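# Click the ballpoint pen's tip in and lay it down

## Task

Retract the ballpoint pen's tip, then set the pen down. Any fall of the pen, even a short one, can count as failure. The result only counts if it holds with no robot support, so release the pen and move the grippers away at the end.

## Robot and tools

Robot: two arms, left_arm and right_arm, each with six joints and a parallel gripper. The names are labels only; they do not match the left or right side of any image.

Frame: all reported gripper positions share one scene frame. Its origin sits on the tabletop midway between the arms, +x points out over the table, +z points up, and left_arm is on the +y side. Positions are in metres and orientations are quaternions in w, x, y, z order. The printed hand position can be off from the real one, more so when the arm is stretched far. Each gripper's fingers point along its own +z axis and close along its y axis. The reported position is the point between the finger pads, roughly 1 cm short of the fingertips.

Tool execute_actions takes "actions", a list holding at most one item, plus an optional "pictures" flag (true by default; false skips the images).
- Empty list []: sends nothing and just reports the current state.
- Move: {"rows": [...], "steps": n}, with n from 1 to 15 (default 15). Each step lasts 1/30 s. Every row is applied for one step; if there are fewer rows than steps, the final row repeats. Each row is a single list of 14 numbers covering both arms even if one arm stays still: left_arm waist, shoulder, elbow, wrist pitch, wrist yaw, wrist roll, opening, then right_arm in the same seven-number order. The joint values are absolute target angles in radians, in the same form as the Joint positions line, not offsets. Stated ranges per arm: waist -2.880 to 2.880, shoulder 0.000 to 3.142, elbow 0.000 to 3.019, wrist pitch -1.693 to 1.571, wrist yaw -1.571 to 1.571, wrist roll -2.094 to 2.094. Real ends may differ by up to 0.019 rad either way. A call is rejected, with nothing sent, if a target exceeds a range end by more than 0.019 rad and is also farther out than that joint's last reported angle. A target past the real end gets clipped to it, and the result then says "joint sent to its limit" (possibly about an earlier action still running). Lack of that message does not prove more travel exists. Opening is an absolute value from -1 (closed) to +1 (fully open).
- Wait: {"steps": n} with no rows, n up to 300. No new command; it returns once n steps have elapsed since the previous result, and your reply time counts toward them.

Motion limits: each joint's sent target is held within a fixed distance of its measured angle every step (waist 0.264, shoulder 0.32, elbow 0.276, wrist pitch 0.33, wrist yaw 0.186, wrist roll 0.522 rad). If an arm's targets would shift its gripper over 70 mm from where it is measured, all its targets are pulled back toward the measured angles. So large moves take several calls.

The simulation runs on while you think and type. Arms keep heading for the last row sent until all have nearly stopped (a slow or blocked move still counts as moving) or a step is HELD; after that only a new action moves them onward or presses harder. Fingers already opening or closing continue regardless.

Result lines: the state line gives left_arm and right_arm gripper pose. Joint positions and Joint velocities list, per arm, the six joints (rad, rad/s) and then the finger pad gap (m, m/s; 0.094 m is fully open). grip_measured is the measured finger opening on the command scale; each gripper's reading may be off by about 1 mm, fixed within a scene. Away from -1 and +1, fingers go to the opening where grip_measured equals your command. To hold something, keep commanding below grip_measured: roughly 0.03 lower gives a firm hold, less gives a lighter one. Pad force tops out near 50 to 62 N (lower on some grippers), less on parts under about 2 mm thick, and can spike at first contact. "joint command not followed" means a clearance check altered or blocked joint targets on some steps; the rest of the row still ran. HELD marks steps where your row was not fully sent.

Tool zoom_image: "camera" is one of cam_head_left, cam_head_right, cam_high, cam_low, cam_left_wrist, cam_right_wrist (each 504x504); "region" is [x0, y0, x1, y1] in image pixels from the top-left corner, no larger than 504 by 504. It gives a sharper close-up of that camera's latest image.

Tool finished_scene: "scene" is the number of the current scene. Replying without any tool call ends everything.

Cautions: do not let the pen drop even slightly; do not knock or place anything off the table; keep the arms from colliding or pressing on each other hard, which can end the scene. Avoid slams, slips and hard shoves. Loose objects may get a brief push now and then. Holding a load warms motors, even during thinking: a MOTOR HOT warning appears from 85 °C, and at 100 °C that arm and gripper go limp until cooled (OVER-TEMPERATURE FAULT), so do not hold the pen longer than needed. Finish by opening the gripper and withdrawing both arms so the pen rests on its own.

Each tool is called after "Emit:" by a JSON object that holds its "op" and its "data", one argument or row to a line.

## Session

Emit:
{"op": "execute_actions", "data": {
  "actions": []
}}

Scene clock: 0.00 s of 4800.00 s.
left_arm: end_effector_position=(+0.2711, +0.6447, +0.3015) grip_measured=+1.000 end_effector_quat_wxyz=(+0.331, -0.075, +0.731, +0.592) | right_arm: end_effector_position=(+0.4108, -0.5259, +0.3510) grip_measured=+1.000 end_effector_quat_wxyz=(+0.293, +0.457, +0.817, -0.192)
Joint positions: left_arm=[ 0.497  0.923  0.518  0.304 -0.652  0.897  0.094] | right_arm=[-0.191  1.139  1.245 -1.124  0.481  0.572  0.094]
Joint velocities: left_arm=[-0.005  0.024  0.017 -0.017  0.007  0.081  0.   ] | right_arm=[ 0.005  0.005  0.012  0.002 -0.007  0.051  0.   ]

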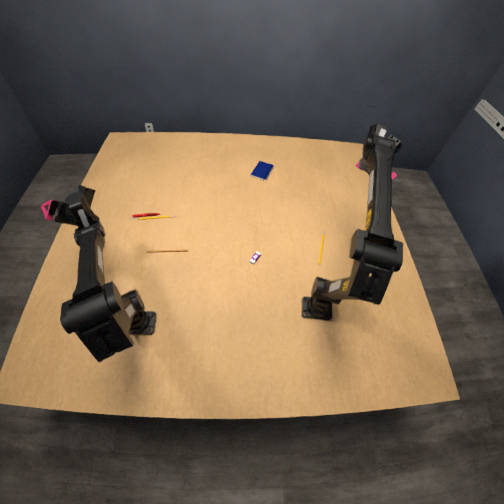

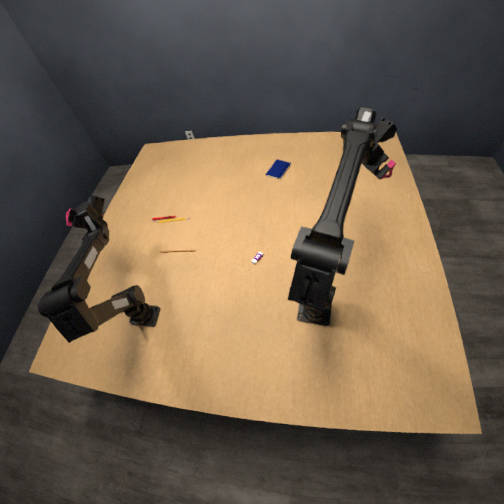

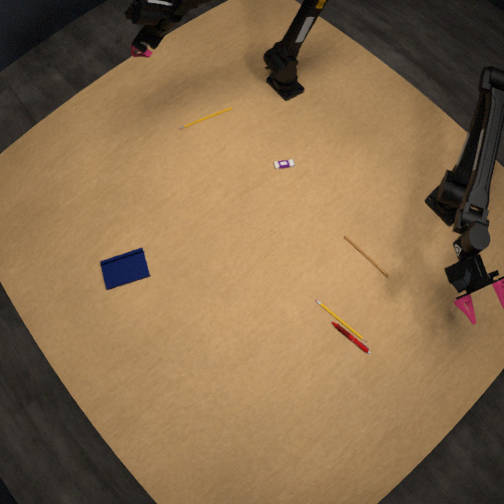

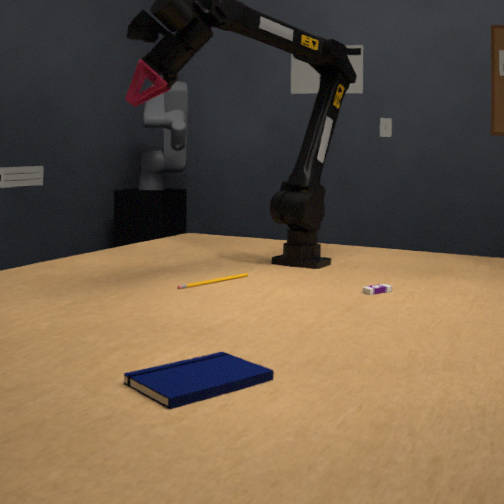

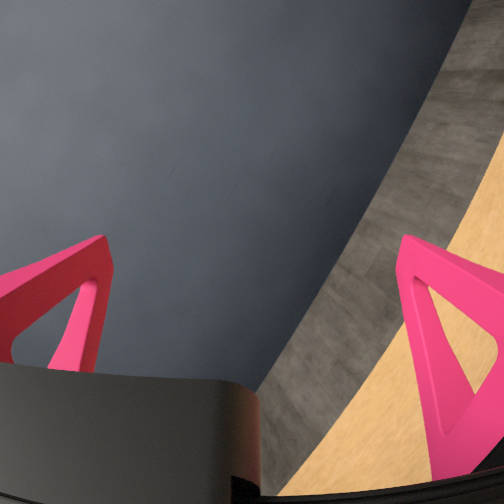

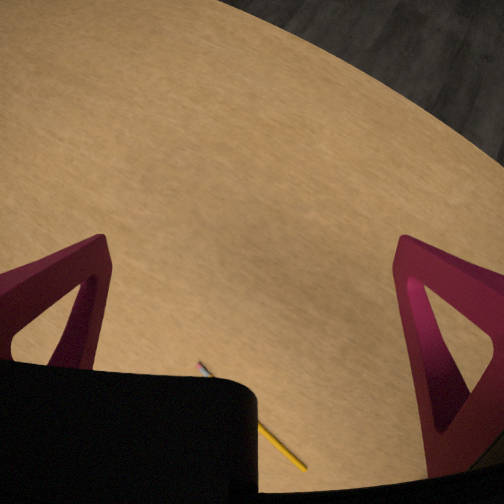

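Emit:
{"op": "zoom_image", "data": {
  "camera": "cam_high",
  "region": [300, 285, 390, 370]
}}

Emit:
{"op": "zoom_image", "data": {
  "camera": "cam_head_left",
  "region": [120, 195, 190, 235]
}}

Region (300, 285, 390, 370) of cam_high's 504x504 image, scaled by 5.600, with more detail than that image has.

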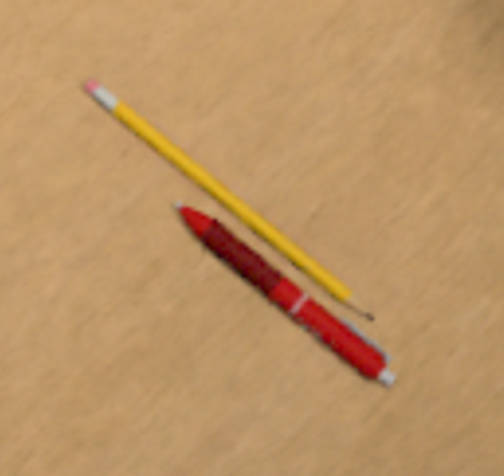

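Region (120, 195, 190, 235) of cam_head_left's 504x504 image, scaled by 7.200, with more detail than that image has; it fills the top 288 rows of this view, and the rest is white.

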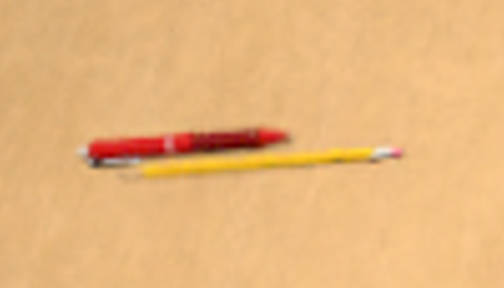

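Emit:
{"op": "execute_actions", "data": {
  "actions": [
    {"rows": [[0.497,0.924,0.519,0.303,-0.652,0.895,0.9,-0.191,1.139,1.245,-1.124,0.481,0.572,1.0],[0.496,0.926,0.521,0.300,-0.651,0.890,0.8,-0.191,1.139,1.245,-1.124,0.481,0.572,1.0],[0.494,0.929,0.525,0.294,-0.649,0.881,0.7,-0.191,1.139,1.245,-1.124,0.481,0.572,1.0],[0.491,0.934,0.530,0.287,-0.647,0.869,0.6,-0.191,1.139,1.245,-1.124,0.481,0.572,1.0],[0.488,0.940,0.536,0.277,-0.644,0.853,0.5,-0.191,1.139,1.245,-1.124,0.481,0.572,1.0],[0.484,0.948,0.545,0.265,-0.641,0.833,0.4,-0.191,1.139,1.245,-1.124,0.481,0.572,1.0],[0.479,0.957,0.554,0.251,-0.637,0.811,0.3,-0.191,1.139,1.245,-1.124,0.481,0.572,1.0],[0.474,0.967,0.565,0.235,-0.632,0.785,0.2,-0.191,1.139,1.245,-1.124,0.481,0.572,1.0],[0.468,0.978,0.577,0.217,-0.627,0.755,0.1,-0.191,1.139,1.245,-1.124,0.481,0.572,1.0],[0.461,0.991,0.590,0.197,-0.622,0.723,0.0,-0.191,1.139,1.245,-1.124,0.481,0.572,1.0],[0.454,1.005,0.605,0.175,-0.616,0.687,-0.1,-0.191,1.139,1.245,-1.124,0.481,0.572,1.0],[0.446,1.020,0.621,0.151,-0.609,0.649,-0.2,-0.191,1.139,1.245,-1.124,0.481,0.572,1.0],[0.438,1.036,0.639,0.126,-0.602,0.608,-0.3,-0.191,1.139,1.245,-1.124,0.481,0.572,1.0],[0.429,1.054,0.657,0.098,-0.594,0.564,-0.4,-0.191,1.139,1.245,-1.124,0.481,0.572,1.0],[0.419,1.072,0.676,0.069,-0.586,0.517,-0.5,-0.191,1.139,1.245,-1.124,0.481,0.572,1.0]], "steps": 15}
  ],
  "pictures": false
}}

Emit:
{"op": "execute_actions", "data": {
  "actions": [
    {"rows": [[0.409,1.091,0.697,0.039,-0.577,0.467,-0.6,-0.191,1.139,1.245,-1.124,0.481,0.572,1.0],[0.399,1.111,0.718,0.007,-0.568,0.416,-0.6,-0.191,1.139,1.245,-1.124,0.481,0.572,1.0],[0.388,1.133,0.741,-0.026,-0.559,0.362,-0.6,-0.191,1.139,1.245,-1.124,0.481,0.572,1.0],[0.376,1.155,0.764,-0.061,-0.549,0.306,-0.6,-0.191,1.139,1.245,-1.124,0.481,0.572,1.0],[0.364,1.177,0.789,-0.097,-0.539,0.248,-0.6,-0.191,1.139,1.245,-1.124,0.481,0.572,1.0],[0.352,1.201,0.813,-0.133,-0.529,0.188,-0.6,-0.191,1.139,1.245,-1.124,0.481,0.572,1.0],[0.340,1.225,0.839,-0.171,-0.518,0.127,-0.6,-0.191,1.139,1.245,-1.124,0.481,0.572,1.0],[0.327,1.249,0.865,-0.210,-0.507,0.064,-0.6,-0.191,1.139,1.245,-1.124,0.481,0.572,1.0],[0.314,1.274,0.892,-0.249,-0.496,0.000,-0.6,-0.191,1.139,1.245,-1.124,0.481,0.572,1.0],[0.300,1.300,0.919,-0.290,-0.484,-0.065,-0.6,-0.191,1.139,1.245,-1.124,0.481,0.572,1.0],[0.287,1.326,0.946,-0.330,-0.473,-0.131,-0.6,-0.191,1.139,1.245,-1.124,0.481,0.572,1.0],[0.273,1.352,0.974,-0.372,-0.461,-0.198,-0.6,-0.191,1.139,1.245,-1.124,0.481,0.572,1.0],[0.259,1.378,1.002,-0.413,-0.450,-0.266,-0.6,-0.191,1.139,1.245,-1.124,0.481,0.572,1.0],[0.245,1.405,1.031,-0.455,-0.438,-0.333,-0.6,-0.191,1.139,1.245,-1.124,0.481,0.572,1.0],[0.232,1.432,1.059,-0.497,-0.426,-0.402,-0.6,-0.191,1.139,1.245,-1.124,0.481,0.572,1.0]], "steps": 15}
  ],
  "pictures": false
}}

Emit:
{"op": "execute_actions", "data": {
  "actions": [
    {"rows": [[0.218,1.458,1.087,-0.539,-0.414,-0.470,-0.6,-0.191,1.139,1.245,-1.124,0.481,0.572,1.0],[0.204,1.485,1.116,-0.581,-0.402,-0.537,-0.6,-0.191,1.139,1.245,-1.124,0.481,0.572,1.0],[0.190,1.511,1.144,-0.622,-0.391,-0.605,-0.6,-0.191,1.139,1.245,-1.124,0.481,0.572,1.0],[0.176,1.537,1.172,-0.664,-0.379,-0.672,-0.6,-0.191,1.139,1.245,-1.124,0.481,0.572,1.0],[0.163,1.563,1.199,-0.704,-0.368,-0.738,-0.6,-0.191,1.139,1.245,-1.124,0.481,0.572,1.0],[0.149,1.589,1.226,-0.745,-0.356,-0.803,-0.6,-0.191,1.139,1.245,-1.124,0.481,0.572,1.0],[0.136,1.614,1.253,-0.784,-0.345,-0.867,-0.6,-0.191,1.139,1.245,-1.124,0.481,0.572,1.0],[0.123,1.638,1.279,-0.823,-0.334,-0.930,-0.6,-0.191,1.139,1.245,-1.124,0.481,0.572,1.0],[0.111,1.662,1.305,-0.861,-0.323,-0.991,-0.6,-0.191,1.139,1.245,-1.124,0.481,0.572,1.0],[0.099,1.686,1.330,-0.898,-0.313,-1.051,-0.6,-0.191,1.139,1.245,-1.124,0.481,0.572,1.0],[0.087,1.708,1.354,-0.933,-0.303,-1.109,-0.6,-0.191,1.139,1.245,-1.124,0.481,0.572,1.0],[0.075,1.730,1.377,-0.968,-0.293,-1.165,-0.6,-0.191,1.139,1.245,-1.124,0.481,0.572,1.0],[0.064,1.752,1.400,-1.001,-0.284,-1.219,-0.6,-0.191,1.139,1.245,-1.124,0.481,0.572,1.0],[0.054,1.772,1.421,-1.033,-0.275,-1.270,-0.6,-0.191,1.139,1.245,-1.124,0.481,0.572,1.0],[0.044,1.791,1.442,-1.063,-0.266,-1.320,-0.6,-0.191,1.139,1.245,-1.124,0.481,0.572,1.0]], "steps": 15}
  ],
  "pictures": false
}}

Emit:
{"op": "execute_actions", "data": {
  "actions": [
    {"rows": [[0.034,1.809,1.461,-1.092,-0.258,-1.367,-0.6,-0.191,1.139,1.245,-1.124,0.481,0.572,1.0],[0.025,1.827,1.479,-1.120,-0.250,-1.411,-0.6,-0.191,1.139,1.245,-1.124,0.481,0.572,1.0],[0.017,1.843,1.497,-1.145,-0.243,-1.452,-0.6,-0.191,1.139,1.245,-1.124,0.481,0.572,1.0],[0.009,1.858,1.513,-1.169,-0.236,-1.490,-0.6,-0.191,1.139,1.245,-1.124,0.481,0.572,1.0],[0.002,1.872,1.528,-1.191,-0.230,-1.526,-0.6,-0.191,1.139,1.245,-1.124,0.481,0.572,1.0],[-0.005,1.885,1.541,-1.211,-0.225,-1.558,-0.6,-0.191,1.139,1.245,-1.124,0.481,0.572,1.0],[-0.011,1.896,1.553,-1.229,-0.220,-1.588,-0.6,-0.191,1.139,1.245,-1.124,0.481,0.572,1.0],[-0.016,1.906,1.564,-1.245,-0.215,-1.614,-0.6,-0.191,1.139,1.245,-1.124,0.481,0.572,1.0],[-0.021,1.915,1.573,-1.259,-0.211,-1.636,-0.6,-0.191,1.139,1.245,-1.124,0.481,0.572,1.0],[-0.025,1.923,1.582,-1.271,-0.208,-1.656,-0.6,-0.191,1.139,1.245,-1.124,0.481,0.572,1.0],[-0.028,1.929,1.588,-1.281,-0.205,-1.672,-0.6,-0.191,1.139,1.245,-1.124,0.481,0.572,1.0],[-0.031,1.934,1.593,-1.288,-0.203,-1.684,-0.6,-0.191,1.139,1.245,-1.124,0.481,0.572,1.0],[-0.033,1.937,1.597,-1.294,-0.201,-1.693,-0.6,-0.191,1.139,1.245,-1.124,0.481,0.572,1.0],[-0.034,1.939,1.599,-1.297,-0.200,-1.698,-0.6,-0.191,1.139,1.245,-1.124,0.481,0.572,1.0],[-0.034,1.940,1.600,-1.298,-0.200,-1.700,-0.6,-0.191,1.139,1.245,-1.124,0.481,0.572,1.0]], "steps": 15}
  ],
  "pictures": false
}}

Emit:
{"op": "execute_actions", "data": {
  "actions": [
    {"steps": 12}
  ]
}}

Scene clock: 120.50 s of 4800.00 s.
left_arm: end_effector_position=(+0.3130, +0.6356, +0.2652) grip_measured=-0.452 end_effector_quat_wxyz=(+0.352, -0.092, +0.783, +0.504) | right_arm: end_effector_position=(+0.4108, -0.5259, +0.3510) grip_measured=+1.000 end_effector_quat_wxyz=(+0.293, +0.457, +0.817, -0.192)
Joint positions: left_arm=[ 0.45   1.024  0.591  0.133 -0.597  0.672  0.026] | right_arm=[-0.191  1.139  1.245 -1.124  0.481  0.572  0.094]
Joint velocities: left_arm=[-0.278  0.542  0.559 -0.764  0.212 -0.96  -0.094] | right_arm=[-0.015 -0.005 -0.012  0.007 -0.022 -0.007  0.   ]
Steps of this call (steps 1 to 90: nothing new was sent; then 117.00 s passed at rest; steps 91 to 105: all 15 steps of this action). Readings (joint positions):
91: left_arm=[0.497 0.923 0.518 0.304 -0.652 0.897] | right_arm=[-0.191 1.139 1.245 -1.124 0.481 0.572]
92: left_arm=[0.497 0.923 0.518 0.304 -0.652 0.897] | right_arm=[-0.191 1.139 1.245 -1.124 0.481 0.572]
94: left_arm=[0.497 0.923 0.518 0.304 -0.652 0.893] | right_arm=[-0.191 1.139 1.245 -1.124 0.481 0.572]
98: left_arm=[0.495 0.929 0.518 0.276 -0.641 0.853] | right_arm=[-0.191 1.139 1.245 -1.124 0.481 0.572]
105: the state above

Scene clock: 121.00 s of 4800.00 s.
left_arm: end_effector_position=(+0.4484, +0.5704, +0.2066) grip_measured=-0.598 end_effector_quat_wxyz=(+0.354, -0.262, +0.868, +0.230) | right_arm: end_effector_position=(+0.4108, -0.5259, +0.3510) grip_measured=+1.000 end_effector_quat_wxyz=(+0.293, +0.457, +0.817, -0.192)
Joint positions: left_arm=[ 0.269  1.361  0.971 -0.401 -0.44  -0.124  0.019] | right_arm=[-0.191  1.139  1.245 -1.124  0.481  0.572  0.094]
Joint velocities: left_arm=[-0.415  0.757  0.842 -1.223  0.271 -1.853 -0.001] | right_arm=[-0.005  0.005 -0.022 -0.007 -0.051 -0.037  0.   ]
Steps of this call (steps 1 to 15: all 15 steps of this action). Readings (joint positions):
1: left_arm=[0.440 1.043 0.612 0.106 -0.589 0.635] | right_arm=[-0.191 1.139 1.245 -1.124 0.481 0.572]
2: left_arm=[0.430 1.061 0.633 0.077 -0.580 0.594] | right_arm=[-0.191 1.139 1.245 -1.124 0.481 0.572]
4: left_arm=[0.409 1.100 0.679 0.016 -0.562 0.506] | right_arm=[-0.191 1.139 1.245 -1.124 0.481 0.572]
8: left_arm=[0.362 1.185 0.779 -0.123 -0.521 0.301] | right_arm=[-0.191 1.139 1.245 -1.124 0.481 0.572]
15: the state above

Scene clock: 121.50 s of 4800.00 s.
left_arm: end_effector_position=(+0.5170, +0.4482, +0.1243) grip_measured=-0.598 end_effector_quat_wxyz=(+0.161, -0.552, +0.815, +0.069) | right_arm: end_effector_position=(+0.4108, -0.5259, +0.3510) grip_measured=+1.000 end_effector_quat_wxyz=(+0.293, +0.457, +0.817, -0.192)
Joint positions: left_arm=[ 0.072  1.729  1.366 -0.987 -0.278 -1.076  0.019] | right_arm=[-0.191  1.139  1.245 -1.124  0.481  0.572  0.094]
Joint velocities: left_arm=[-0.317  0.591  0.623 -0.94   0.212 -1.619  0.   ] | right_arm=[-0.005 -0.005 -0.002 -0.002  0.037 -0.051  0.   ]
Steps of this call (steps 1 to 15: all 15 steps of this action). Readings (joint positions):
1: left_arm=[0.256 1.388 0.999 -0.443 -0.429 -0.189] | right_arm=[-0.191 1.139 1.245 -1.124 0.481 0.572]
2: left_arm=[0.241 1.414 1.028 -0.485 -0.416 -0.255] | right_arm=[-0.191 1.139 1.245 -1.124 0.481 0.572]
4: left_arm=[0.214 1.467 1.084 -0.569 -0.393 -0.387] | right_arm=[-0.191 1.139 1.245 -1.124 0.481 0.572]
8: left_arm=[0.159 1.570 1.194 -0.732 -0.348 -0.650] | right_arm=[-0.191 1.139 1.245 -1.124 0.481 0.572]
15: the state above

Scene clock: 122.00 s of 4800.00 s.
left_arm: end_effector_position=(+0.5194, +0.3811, +0.0906) grip_measured=-0.598 end_effector_quat_wxyz=(-0.053, +0.716, -0.690, -0.092) | right_arm: end_effector_position=(+0.4108, -0.5259, +0.3510) grip_measured=+1.000 end_effector_quat_wxyz=(+0.293, +0.457, +0.817, -0.192)
Joint positions: left_arm=[-0.027  1.908  1.552 -1.278 -0.204 -1.629  0.019] | right_arm=[-0.191  1.139  1.245 -1.124  0.481  0.572  0.094]
Joint velocities: left_arm=[-0.044  0.054  0.066 -0.129  0.081 -0.418  0.   ] | right_arm=[-0.015 -0.024 -0.002  0.002  0.007 -0.007  0.   ]
Steps of this call (steps 1 to 15: all 15 steps of this action). Readings (joint positions):
1: left_arm=[0.061 1.749 1.387 -1.019 -0.269 -1.131] | right_arm=[-0.191 1.139 1.245 -1.124 0.481 0.572]
2: left_arm=[0.051 1.768 1.407 -1.049 -0.261 -1.184] | right_arm=[-0.191 1.139 1.245 -1.124 0.481 0.572]
4: left_arm=[0.032 1.803 1.443 -1.105 -0.246 -1.283] | right_arm=[-0.191 1.139 1.245 -1.124 0.481 0.572]
8: left_arm=[0.001 1.860 1.502 -1.196 -0.223 -1.450] | right_arm=[-0.191 1.139 1.245 -1.124 0.481 0.572]
15: the state above

Scene clock: 122.40 s of 4800.00 s.
left_arm: end_effector_position=(+0.5196, +0.3802, +0.0918) grip_measured=-0.598 end_effector_quat_wxyz=(-0.055, +0.735, -0.670, -0.092) | right_arm: end_effector_position=(+0.4108, -0.5259, +0.3510) grip_measured=+1.000 end_effector_quat_wxyz=(+0.293, +0.457, +0.817, -0.192)
Joint positions: left_arm=[-0.028  1.91   1.558 -1.286 -0.204 -1.688  0.019] | right_arm=[-0.191  1.139  1.245 -1.124  0.481  0.572  0.094]
Joint velocities: left_arm=[-0.005 -0.015 -0.002 -0.007  0.022 -0.037  0.   ] | right_arm=[ 0.005 -0.005  0.007 -0.017  0.007  0.007  0.   ]
Steps of this call (steps 1 to 12: the robot went on to your last target). Readings (joint positions):
1: left_arm=[-0.028 1.910 1.554 -1.281 -0.204 -1.642] | right_arm=[-0.191 1.139 1.245 -1.124 0.481 0.572]
2: left_arm=[-0.028 1.910 1.555 -1.283 -0.204 -1.652] | right_arm=[-0.191 1.139 1.245 -1.124 0.481 0.572]
4: left_arm=[-0.028 1.910 1.556 -1.286 -0.204 -1.666] | right_arm=[-0.191 1.139 1.245 -1.124 0.481 0.572]
8: left_arm=[-0.028 1.910 1.558 -1.286 -0.204 -1.682] | right_arm=[-0.191 1.139 1.245 -1.124 0.481 0.572]
12: the state above

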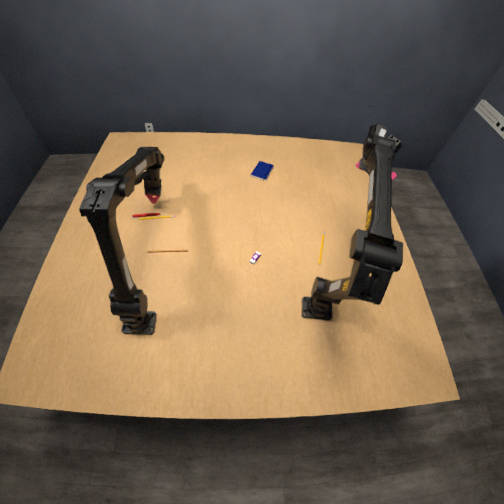

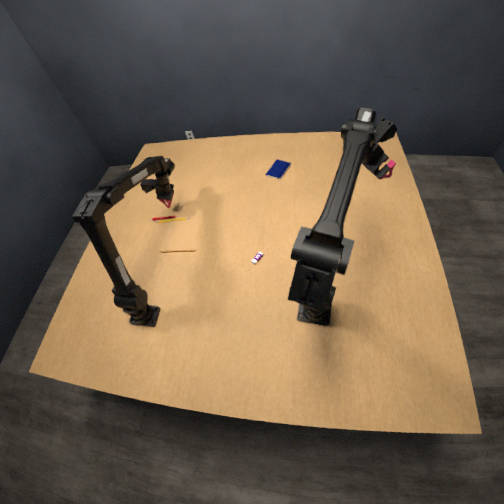

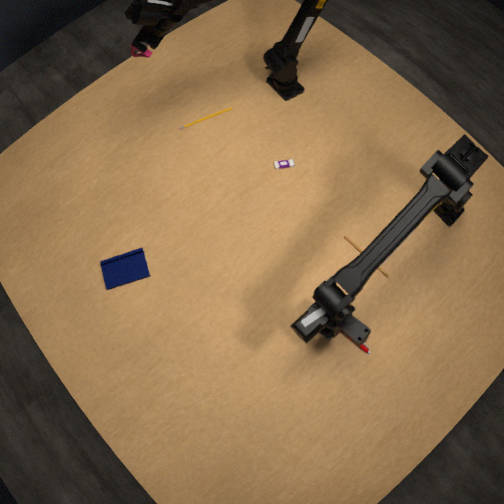

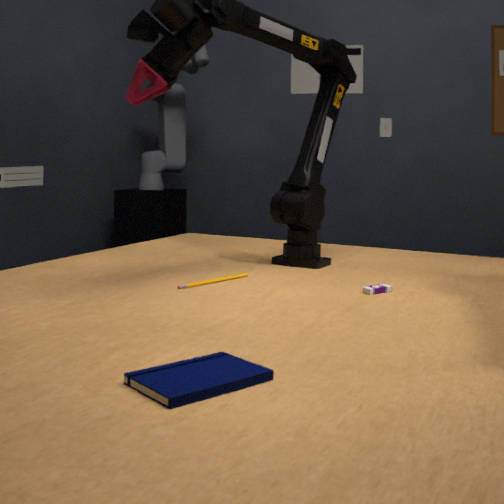

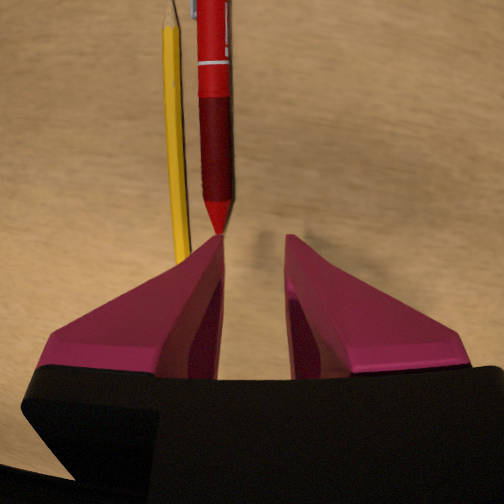

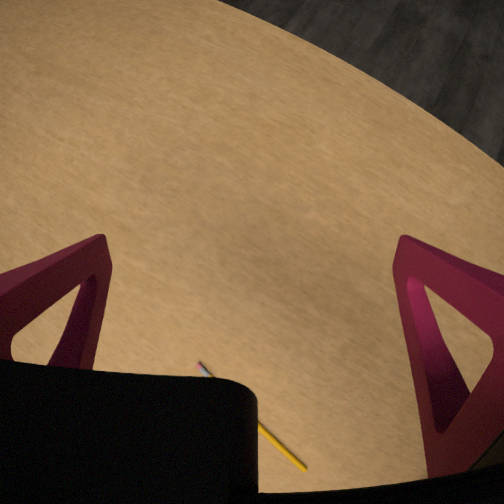

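Emit:
{"op": "zoom_image", "data": {
  "camera": "cam_left_wrist",
  "region": [150, 0, 310, 260]
}}

Region (150, 0, 310, 260) of cam_left_wrist's 504x504 image, scaled by 1.938, with more detail than that image has; it fills the left 310 columns of this view, and the rest is white.

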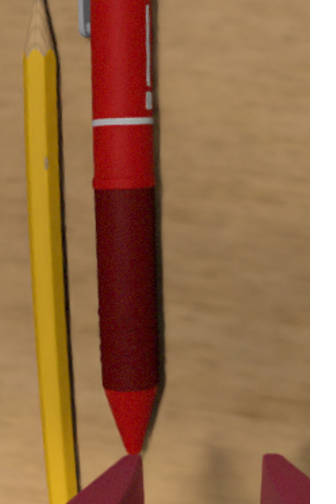

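Emit:
{"op": "execute_actions", "data": {
  "actions": [
    {"rows": [[-0.030,1.930,1.575,-1.285,-0.200,-1.695,-0.6,-0.191,1.139,1.245,-1.124,0.481,0.572,1.0],[-0.026,1.925,1.556,-1.275,-0.200,-1.690,-0.6,-0.191,1.139,1.245,-1.124,0.481,0.572,1.0],[-0.022,1.925,1.550,-1.268,-0.200,-1.685,-0.6,-0.191,1.139,1.245,-1.124,0.481,0.572,1.0],[-0.019,1.925,1.542,-1.259,-0.200,-1.682,-0.6,-0.191,1.139,1.245,-1.124,0.481,0.572,1.0],[-0.016,1.925,1.532,-1.248,-0.200,-1.679,-0.6,-0.191,1.139,1.245,-1.124,0.481,0.572,1.0],[-0.013,1.925,1.521,-1.236,-0.200,-1.676,-0.6,-0.191,1.139,1.245,-1.124,0.481,0.572,1.0],[-0.010,1.925,1.509,-1.223,-0.200,-1.673,-0.6,-0.191,1.139,1.245,-1.124,0.481,0.572,1.0],[-0.007,1.925,1.497,-1.210,-0.200,-1.670,-0.6,-0.191,1.139,1.245,-1.124,0.481,0.572,1.0],[-0.004,1.925,1.485,-1.197,-0.200,-1.667,-0.6,-0.191,1.139,1.245,-1.124,0.481,0.572,1.0],[-0.002,1.925,1.473,-1.184,-0.200,-1.665,-0.6,-0.191,1.139,1.245,-1.124,0.481,0.572,1.0],[0.000,1.925,1.462,-1.171,-0.200,-1.663,-0.6,-0.191,1.139,1.245,-1.124,0.481,0.572,1.0],[0.001,1.925,1.451,-1.159,-0.200,-1.662,-0.6,-0.191,1.139,1.245,-1.124,0.481,0.572,1.0],[0.002,1.925,1.441,-1.148,-0.200,-1.662,-0.6,-0.191,1.139,1.245,-1.124,0.481,0.572,1.0],[0.002,1.925,1.432,-1.138,-0.200,-1.662,-0.6,-0.191,1.139,1.245,-1.124,0.481,0.572,1.0],[0.002,1.925,1.424,-1.129,-0.200,-1.662,-0.6,-0.191,1.139,1.245,-1.124,0.481,0.572,1.0]], "steps": 15}
  ],
  "pictures": false
}}

Emit:
{"op": "execute_actions", "data": {
  "actions": [
    {"rows": [[0.002,1.925,1.418,-1.122,-0.200,-1.662,-0.6,-0.191,1.139,1.245,-1.124,0.481,0.572,1.0],[0.002,1.925,1.413,-1.116,-0.200,-1.662,-0.6,-0.191,1.139,1.245,-1.124,0.481,0.572,1.0],[0.002,1.925,1.410,-1.112,-0.200,-1.662,-0.6,-0.191,1.139,1.245,-1.124,0.481,0.572,1.0],[0.002,1.925,1.408,-1.109,-0.200,-1.662,-0.6,-0.191,1.139,1.245,-1.124,0.481,0.572,1.0]], "steps": 14}
  ]
}}

Scene clock: 242.90 s of 4800.00 s.
left_arm: end_effector_position=(+0.5041, +0.3900, +0.0515) grip_measured=-0.598 end_effector_quat_wxyz=(-0.057, +0.737, -0.668, -0.089) | right_arm: end_effector_position=(+0.4108, -0.5259, +0.3510) grip_measured=+1.000 end_effector_quat_wxyz=(+0.293, +0.457, +0.817, -0.192)
Joint positions: left_arm=[-0.011  1.91   1.444 -1.162 -0.204 -1.674  0.019] | right_arm=[-0.191  1.139  1.245 -1.124  0.481  0.572  0.094]
Joint velocities: left_arm=[ 0.083 -0.015 -0.261  0.3    0.037  0.081 -0.   ] | right_arm=[-0.005  0.005  0.012  0.002  0.037  0.037  0.   ]
Steps of this call (steps 1 to 30: the robot went on to your last target; steps 31 to 120: nothing new was sent; then 116.00 s passed at rest; steps 121 to 135: all 15 steps of this action). Readings (joint positions):
121: left_arm=[-0.028 1.910 1.558 -1.286 -0.204 -1.692] | right_arm=[-0.191 1.139 1.245 -1.124 0.481 0.572]
122: left_arm=[-0.028 1.910 1.558 -1.286 -0.204 -1.692] | right_arm=[-0.191 1.139 1.245 -1.124 0.481 0.572]
124: left_arm=[-0.028 1.910 1.557 -1.282 -0.204 -1.692] | right_arm=[-0.191 1.139 1.245 -1.124 0.481 0.572]
128: left_arm=[-0.027 1.910 1.531 -1.243 -0.204 -1.686] | right_arm=[-0.191 1.139 1.245 -1.124 0.481 0.572]
135: the state above

Scene clock: 243.37 s of 4800.00 s.
left_arm: end_effector_position=(+0.5010, +0.3928, +0.0411) grip_measured=-0.598 end_effector_quat_wxyz=(-0.060, +0.738, -0.667, -0.086) | right_arm: end_effector_position=(+0.4108, -0.5259, +0.3510) grip_measured=+1.000 end_effector_quat_wxyz=(+0.293, +0.457, +0.817, -0.192)
Joint positions: left_arm=[-0.005  1.91   1.413 -1.121 -0.204 -1.67   0.019] | right_arm=[-0.191  1.139  1.245 -1.124  0.481  0.572  0.094]
Joint velocities: left_arm=[ 0.005  0.005 -0.017 -0.012  0.007 -0.022 -0.001] | right_arm=[-0.015 -0.005 -0.002  0.022  0.051 -0.007  0.   ]
Steps of this call (steps 1 to 14: all 14 steps of this action). Readings (joint positions):
1: left_arm=[-0.008 1.910 1.435 -1.152 -0.204 -1.673] | right_arm=[-0.191 1.139 1.245 -1.124 0.481 0.572]
2: left_arm=[-0.007 1.910 1.428 -1.144 -0.204 -1.673] | right_arm=[-0.191 1.139 1.245 -1.124 0.481 0.572]
4: left_arm=[-0.005 1.910 1.418 -1.132 -0.204 -1.672] | right_arm=[-0.191 1.139 1.245 -1.124 0.481 0.572]
8: left_arm=[-0.005 1.910 1.413 -1.123 -0.204 -1.671] | right_arm=[-0.191 1.139 1.245 -1.124 0.481 0.572]
14: the state above

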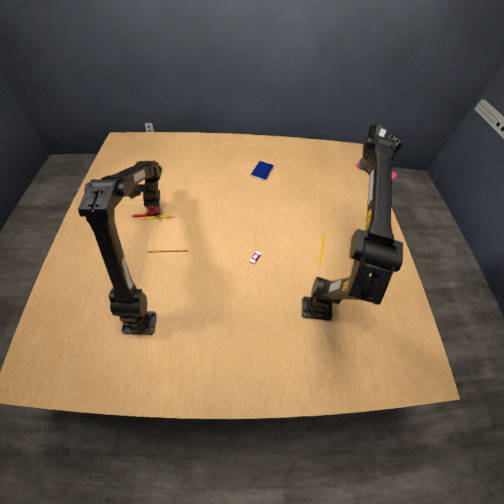

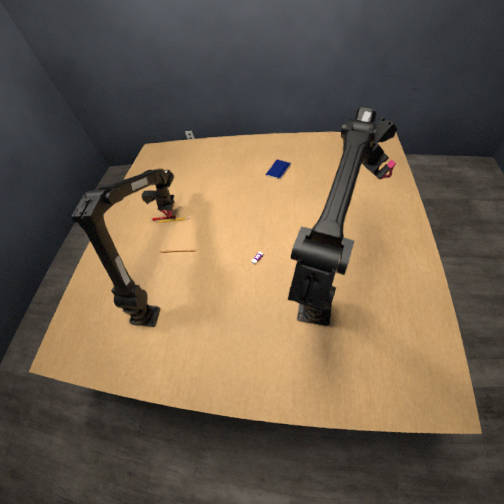

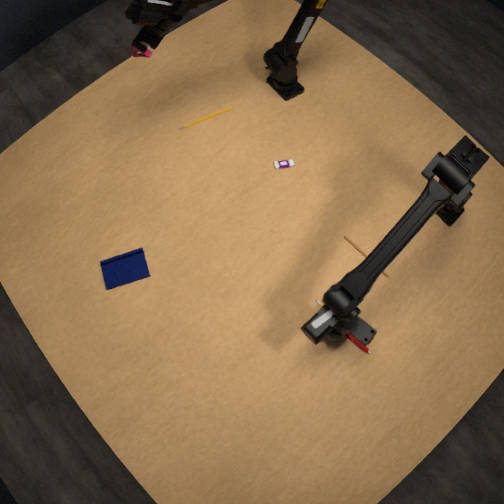

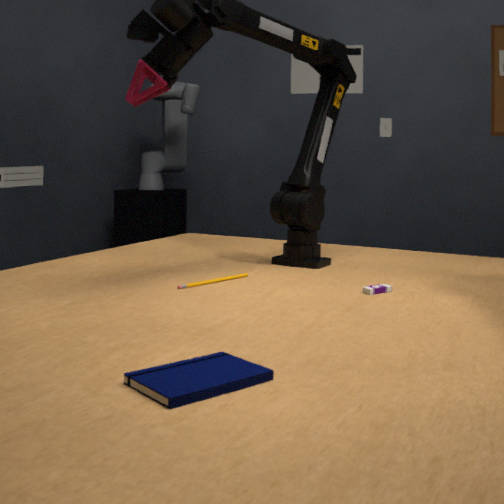

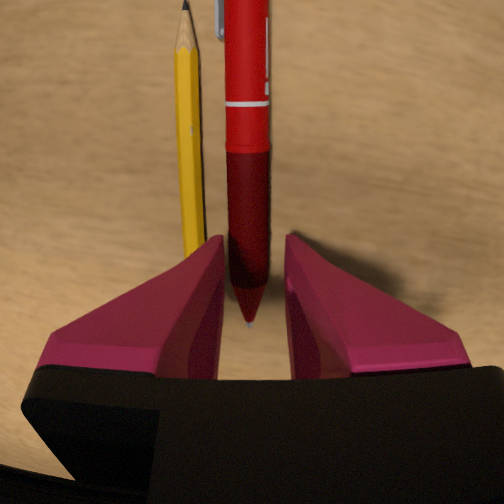

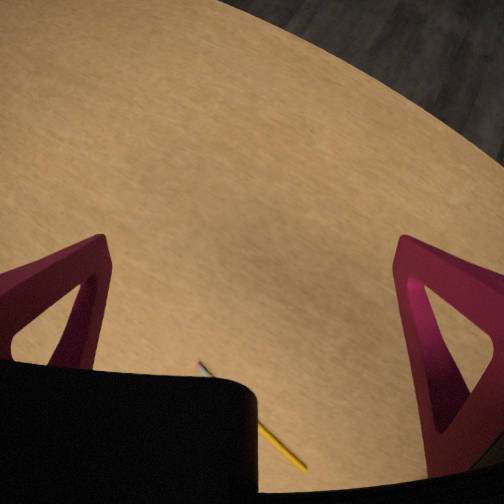

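Emit:
{"op": "zoom_image", "data": {
  "camera": "cam_left_wrist",
  "region": [165, 140, 325, 340]
}}

Region (165, 140, 325, 340) of cam_left_wrist's 504x504 image, scaled by 2.520, with more detail than that image has; it fills the left 403 columns of this view, and the rest is white.

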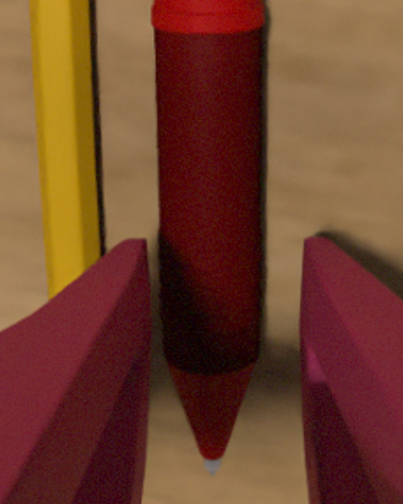

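Emit:
{"op": "zoom_image", "data": {
  "camera": "cam_head_left",
  "region": [125, 190, 185, 230]
}}

Emit:
{"op": "zoom_image", "data": {
  "camera": "cam_head_right",
  "region": [145, 192, 205, 232]
}}

Region (125, 190, 185, 230) of cam_head_left's 504x504 image, scaled by 8.400, with more detail than that image has.

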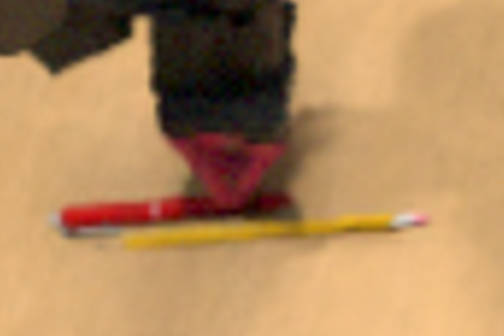

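Region (145, 192, 205, 232) of cam_head_right's 504x504 image, scaled by 8.400, with more detail than that image has.

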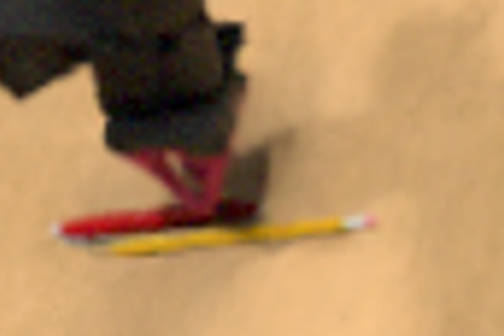

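Emit:
{"op": "execute_actions", "data": {
  "actions": [
    {"rows": [[0.002,1.925,1.405,-1.109,-0.200,-1.662,-0.6,-0.191,1.139,1.245,-1.124,0.481,0.572,1.0],[0.002,1.925,1.402,-1.1037,-0.200,-1.662,-0.6,-0.191,1.139,1.245,-1.124,0.481,0.572,1.0],[0.002,1.925,1.398,-1.0966,-0.200,-1.662,-0.6,-0.191,1.139,1.245,-1.124,0.481,0.572,1.0],[0.002,1.925,1.394,-1.0895,-0.200,-1.662,-0.6,-0.191,1.139,1.245,-1.124,0.481,0.572,1.0],[0.002,1.925,1.390,-1.0824,-0.200,-1.662,-0.6,-0.191,1.139,1.245,-1.124,0.481,0.572,1.0],[0.002,1.925,1.386,-1.0752,-0.200,-1.662,-0.6,-0.191,1.139,1.245,-1.124,0.481,0.572,1.0],[0.002,1.925,1.382,-1.0681,-0.200,-1.662,-0.6,-0.191,1.139,1.245,-1.124,0.481,0.572,1.0],[0.002,1.925,1.378,-1.0610,-0.200,-1.662,-0.6,-0.191,1.139,1.245,-1.124,0.481,0.572,1.0],[0.002,1.925,1.3745,-1.0548,-0.200,-1.662,-0.6,-0.191,1.139,1.245,-1.124,0.481,0.572,1.0],[0.002,1.925,1.3715,-1.0494,-0.200,-1.662,-0.6,-0.191,1.139,1.245,-1.124,0.481,0.572,1.0],[0.002,1.925,1.369,-1.0450,-0.200,-1.662,-0.6,-0.191,1.139,1.245,-1.124,0.481,0.572,1.0],[0.002,1.925,1.367,-1.0414,-0.200,-1.662,-0.6,-0.191,1.139,1.245,-1.124,0.481,0.572,1.0],[0.002,1.925,1.3655,-1.0388,-0.200,-1.662,-0.6,-0.191,1.139,1.245,-1.124,0.481,0.572,1.0]], "steps": 15}
  ],
  "pictures": false
}}

Emit:
{"op": "execute_actions", "data": {
  "actions": [
    {"rows": [[0.002,1.925,1.3645,-1.037,-0.200,-1.662,-0.6,-0.191,1.139,1.245,-1.124,0.481,0.572,1.0],[0.002,1.925,1.3635,-1.0352,-0.200,-1.662,-0.6,-0.191,1.139,1.245,-1.124,0.481,0.572,1.0],[0.002,1.925,1.3625,-1.0334,-0.200,-1.662,-0.6,-0.191,1.139,1.245,-1.124,0.481,0.572,1.0],[0.002,1.925,1.3615,-1.0317,-0.200,-1.662,-0.6,-0.191,1.139,1.245,-1.124,0.481,0.572,1.0],[0.002,1.925,1.3605,-1.0299,-0.200,-1.662,-0.6,-0.191,1.139,1.245,-1.124,0.481,0.572,1.0],[0.002,1.925,1.3595,-1.0281,-0.200,-1.662,-0.6,-0.191,1.139,1.245,-1.124,0.481,0.572,1.0],[0.002,1.925,1.3585,-1.0265,-0.200,-1.662,-0.6,-0.191,1.139,1.245,-1.124,0.481,0.572,1.0],[0.002,1.925,1.3575,-1.0265,-0.200,-1.662,-0.6,-0.191,1.139,1.245,-1.124,0.481,0.572,1.0],[0.002,1.925,1.3565,-1.0265,-0.200,-1.662,-0.6,-0.191,1.139,1.245,-1.124,0.481,0.572,1.0],[0.002,1.925,1.3555,-1.0265,-0.200,-1.662,-0.6,-0.191,1.139,1.245,-1.124,0.481,0.572,1.0],[0.002,1.925,1.3545,-1.0265,-0.200,-1.662,-0.6,-0.191,1.139,1.245,-1.124,0.481,0.572,1.0],[0.002,1.925,1.3535,-1.0265,-0.200,-1.662,-0.6,-0.191,1.139,1.245,-1.124,0.481,0.572,1.0]], "steps": 15}
  ]
}}

Scene clock: 329.17 s of 4800.00 s.
left_arm: end_effector_position=(+0.4998, +0.3928, +0.0274) grip_measured=-0.598 end_effector_quat_wxyz=(-0.068, +0.739, -0.666, -0.076) | right_arm: end_effector_position=(+0.4108, -0.5259, +0.3510) grip_measured=+1.000 end_effector_quat_wxyz=(+0.293, +0.457, +0.817, -0.192)
Joint positions: left_arm=[-0.005  1.91   1.373 -1.054 -0.204 -1.67   0.019] | right_arm=[-0.191  1.139  1.245 -1.124  0.481  0.572  0.094]
Joint velocities: left_arm=[-0.005  0.005 -0.037  0.037  0.037  0.037 -0.   ] | right_arm=[-0.005 -0.015 -0.007 -0.017  0.066 -0.022  0.   ]
Steps of this call (steps 1 to 15: the robot went on to your last target; steps 16 to 100: nothing new was sent; then 81.97 s passed at rest; steps 101 to 115: all 15 steps of this action). Readings (joint positions):
101: left_arm=[-0.005 1.910 1.413 -1.121 -0.204 -1.670] | right_arm=[-0.191 1.139 1.245 -1.124 0.481 0.572]
102: left_arm=[-0.005 1.910 1.413 -1.120 -0.204 -1.670] | right_arm=[-0.191 1.139 1.245 -1.124 0.481 0.572]
104: left_arm=[-0.005 1.910 1.410 -1.112 -0.204 -1.670] | right_arm=[-0.191 1.139 1.245 -1.124 0.481 0.572]
108: left_arm=[-0.005 1.910 1.394 -1.086 -0.204 -1.670] | right_arm=[-0.191 1.139 1.245 -1.124 0.481 0.572]
115: the state above

Scene clock: 329.67 s of 4800.00 s.
left_arm: end_effector_position=(+0.5009, +0.3928, +0.0256) grip_measured=-0.598 end_effector_quat_wxyz=(-0.072, +0.739, -0.666, -0.073) | right_arm: end_effector_position=(+0.4108, -0.5259, +0.3510) grip_measured=+1.000 end_effector_quat_wxyz=(+0.293, +0.457, +0.817, -0.192)
Joint positions: left_arm=[-0.005  1.91   1.368 -1.04  -0.204 -1.67   0.019] | right_arm=[-0.191  1.139  1.245 -1.124  0.481  0.572  0.094]
Joint velocities: left_arm=[-0.005 -0.015 -0.007 -0.002  0.022 -0.037 -0.001] | right_arm=[ 0.005  0.015 -0.002 -0.012  0.022  0.037  0.   ]
Steps of this call (steps 1 to 15: all 15 steps of this action). Readings (joint positions):
1: left_arm=[-0.005 1.910 1.373 -1.053 -0.204 -1.670] | right_arm=[-0.191 1.139 1.245 -1.124 0.481 0.572]
2: left_arm=[-0.005 1.910 1.372 -1.051 -0.204 -1.670] | right_arm=[-0.191 1.139 1.245 -1.124 0.481 0.572]
4: left_arm=[-0.005 1.910 1.371 -1.047 -0.204 -1.670] | right_arm=[-0.191 1.139 1.245 -1.124 0.481 0.572]
8: left_arm=[-0.005 1.910 1.368 -1.040 -0.204 -1.670] | right_arm=[-0.191 1.139 1.245 -1.124 0.481 0.572]
15: the state above

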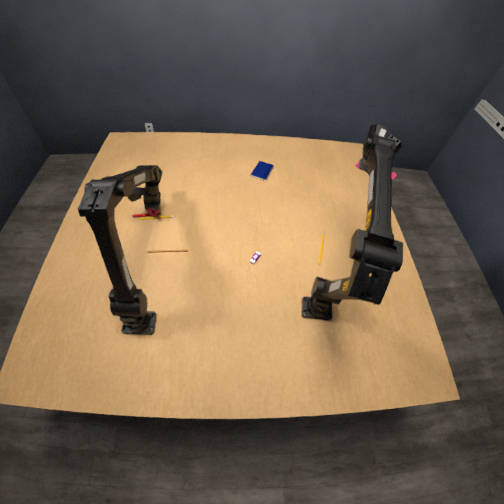

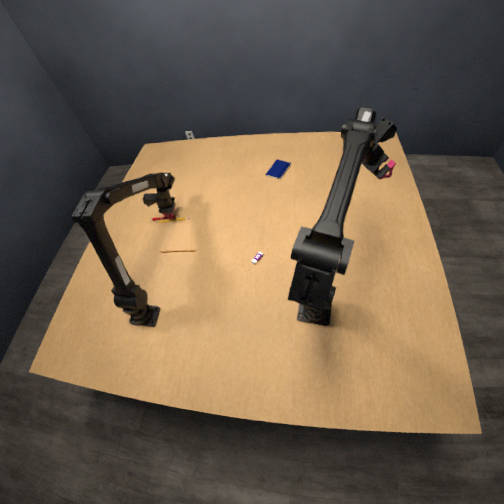

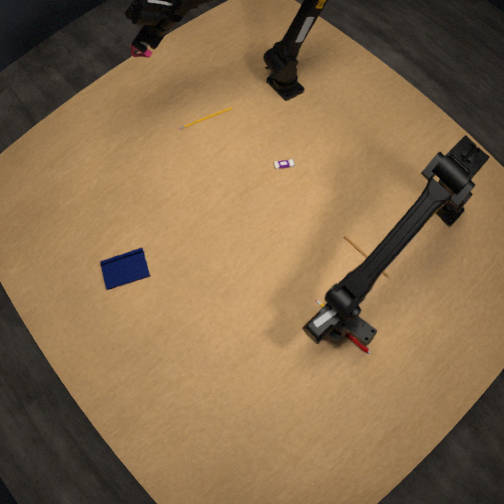

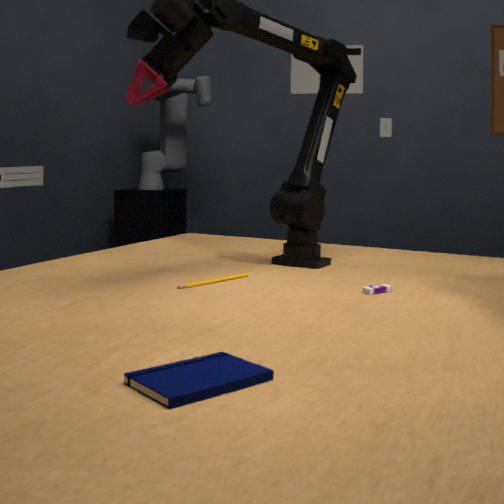

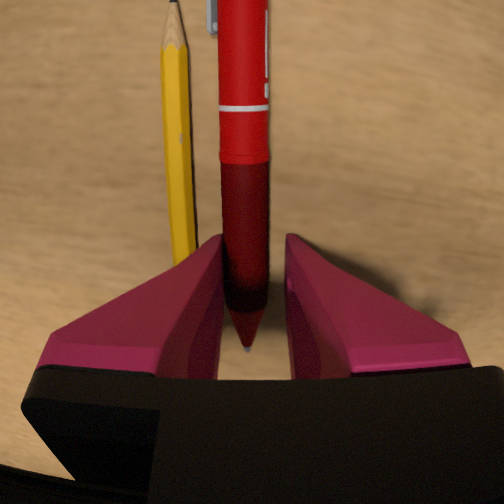

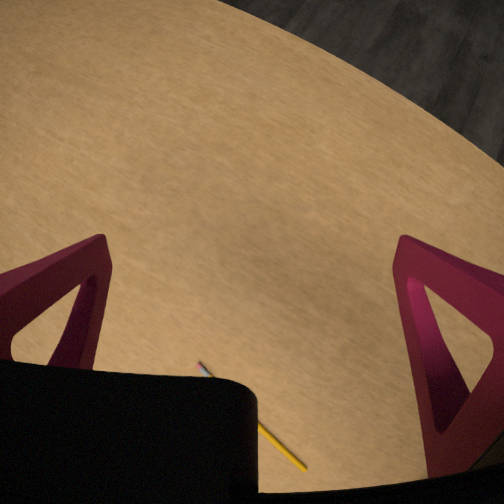

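Emit:
{"op": "execute_actions", "data": {
  "actions": [
    {"rows": [[0.002,1.925,1.358,-1.0265,-0.200,-1.662,-0.62,-0.191,1.139,1.245,-1.124,0.481,0.572,1.0],[0.002,1.925,1.362,-1.0265,-0.200,-1.662,-0.64,-0.191,1.139,1.245,-1.124,0.481,0.572,1.0],[0.002,1.925,1.362,-1.0265,-0.200,-1.662,-0.655,-0.191,1.139,1.245,-1.124,0.481,0.572,1.0],[0.002,1.925,1.362,-1.0265,-0.200,-1.662,-0.67,-0.191,1.139,1.245,-1.124,0.481,0.572,1.0],[0.002,1.925,1.362,-1.0265,-0.200,-1.662,-0.685,-0.191,1.139,1.245,-1.124,0.481,0.572,1.0],[0.002,1.925,1.362,-1.0265,-0.200,-1.662,-0.70,-0.191,1.139,1.245,-1.124,0.481,0.572,1.0],[0.002,1.925,1.362,-1.0265,-0.200,-1.662,-0.715,-0.191,1.139,1.245,-1.124,0.481,0.572,1.0],[0.002,1.925,1.362,-1.0265,-0.200,-1.662,-0.73,-0.191,1.139,1.245,-1.124,0.481,0.572,1.0],[0.002,1.925,1.362,-1.0265,-0.200,-1.662,-0.745,-0.191,1.139,1.245,-1.124,0.481,0.572,1.0],[0.002,1.925,1.362,-1.0265,-0.200,-1.662,-0.76,-0.191,1.139,1.245,-1.124,0.481,0.572,1.0],[0.002,1.925,1.362,-1.0265,-0.200,-1.662,-0.775,-0.191,1.139,1.245,-1.124,0.481,0.572,1.0],[0.002,1.925,1.362,-1.0265,-0.200,-1.662,-0.79,-0.191,1.139,1.245,-1.124,0.481,0.572,1.0]], "steps": 15}
  ],
  "pictures": false
}}

Emit:
{"op": "execute_actions", "data": {
  "actions": [
    {"steps": 8}
  ]
}}

Scene clock: 347.83 s of 4800.00 s.
left_arm: end_effector_position=(+0.5020, +0.3928, +0.0256) grip_measured=-0.770 end_effector_quat_wxyz=(-0.073, +0.739, -0.666, -0.071) | right_arm: end_effector_position=(+0.4108, -0.5259, +0.3510) grip_measured=+1.000 end_effector_quat_wxyz=(+0.293, +0.457, +0.817, -0.192)
Joint positions: left_arm=[-0.005  1.91   1.368 -1.035 -0.204 -1.67   0.011] | right_arm=[-0.191  1.139  1.245 -1.124  0.481  0.572  0.094]
Joint velocities: left_arm=[-0.015  0.005 -0.007 -0.012  0.066 -0.007  0.   ] | right_arm=[-0.005  0.005 -0.007 -0.002 -0.095  0.081  0.   ]
Steps of this call (steps 1 to 15: the robot went on to your last target; steps 16 to 100: nothing new was sent; then 14.33 s passed at rest; steps 101 to 115: all 15 steps of this action). Readings (joint positions):
101: left_arm=[-0.005 1.910 1.368 -1.039 -0.204 -1.670] | right_arm=[-0.191 1.139 1.245 -1.124 0.481 0.572]
102: left_arm=[-0.005 1.910 1.368 -1.038 -0.204 -1.670] | right_arm=[-0.191 1.139 1.245 -1.124 0.481 0.572]
104: left_arm=[-0.005 1.910 1.368 -1.036 -0.204 -1.670] | right_arm=[-0.191 1.139 1.245 -1.124 0.481 0.572]
108: left_arm=[-0.005 1.910 1.368 -1.035 -0.204 -1.670] | right_arm=[-0.191 1.139 1.245 -1.124 0.481 0.572]
115: the state above

Scene clock: 348.10 s of 4800.00 s.
left_arm: end_effector_position=(+0.5020, +0.3928, +0.0256) grip_measured=-0.770 end_effector_quat_wxyz=(-0.073, +0.739, -0.666, -0.071) | right_arm: end_effector_position=(+0.4108, -0.5259, +0.3510) grip_measured=+1.000 end_effector_quat_wxyz=(+0.293, +0.457, +0.817, -0.192)
Joint positions: left_arm=[-0.005  1.91   1.368 -1.035 -0.204 -1.67   0.011] | right_arm=[-0.191  1.139  1.245 -1.124  0.481  0.572  0.094]
Joint velocities: left_arm=[-0.005 -0.005 -0.007  0.012  0.081 -0.022  0.   ] | right_arm=[-0.005 -0.005 -0.012 -0.002 -0.007  0.037  0.   ]
Steps of this call (steps 1 to 8: the robot went on to your last target). Readings (joint positions):
1: left_arm=[-0.005 1.910 1.368 -1.035 -0.204 -1.670] | right_arm=[-0.191 1.139 1.245 -1.124 0.481 0.572]
2: left_arm=[-0.005 1.910 1.368 -1.035 -0.204 -1.670] | right_arm=[-0.191 1.139 1.245 -1.124 0.481 0.572]
4: left_arm=[-0.005 1.910 1.368 -1.035 -0.204 -1.670] | right_arm=[-0.191 1.139 1.245 -1.124 0.481 0.572]
8: the state above

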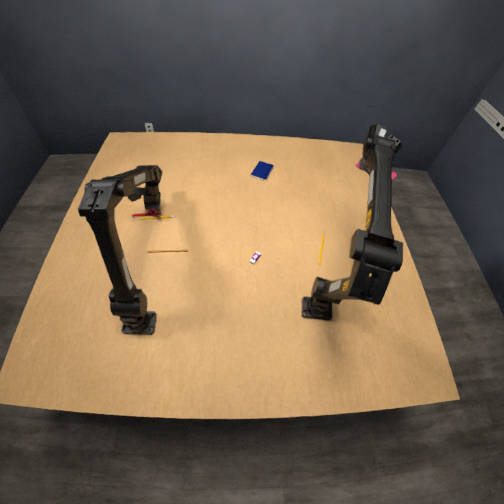

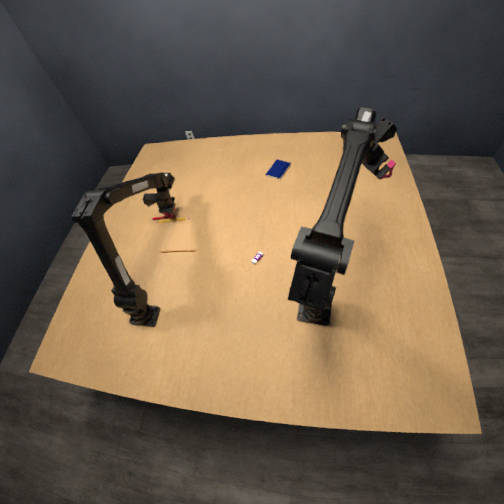

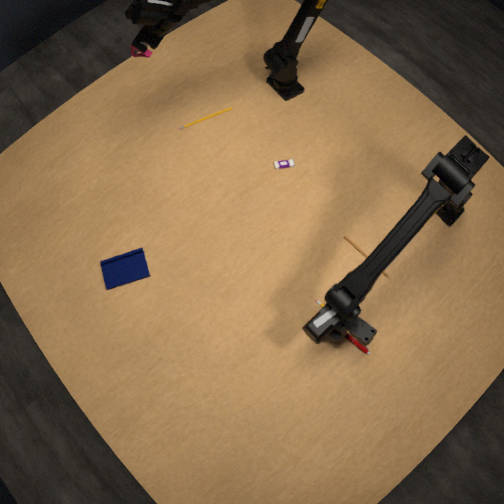

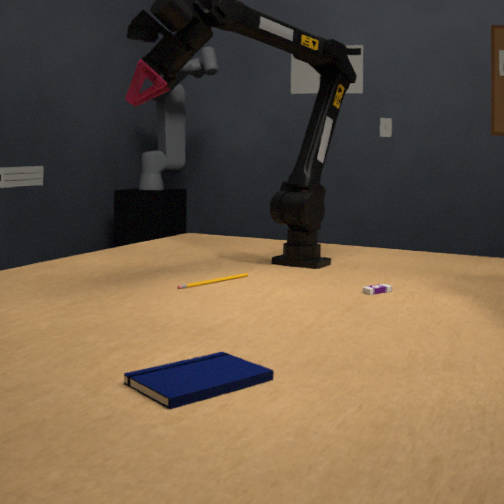

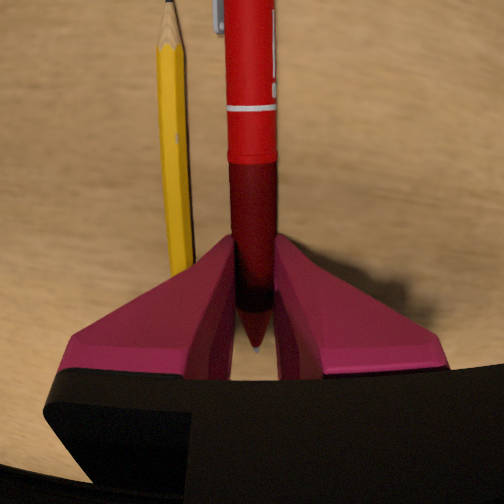

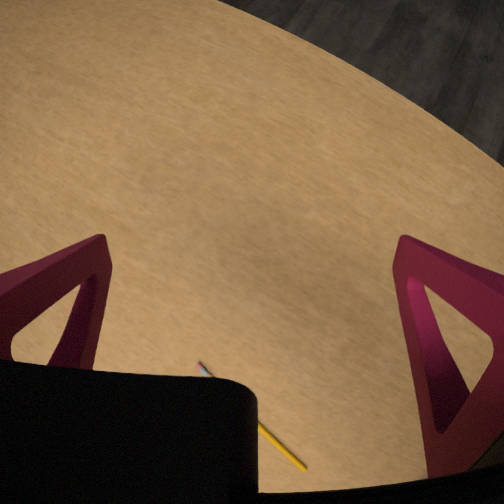

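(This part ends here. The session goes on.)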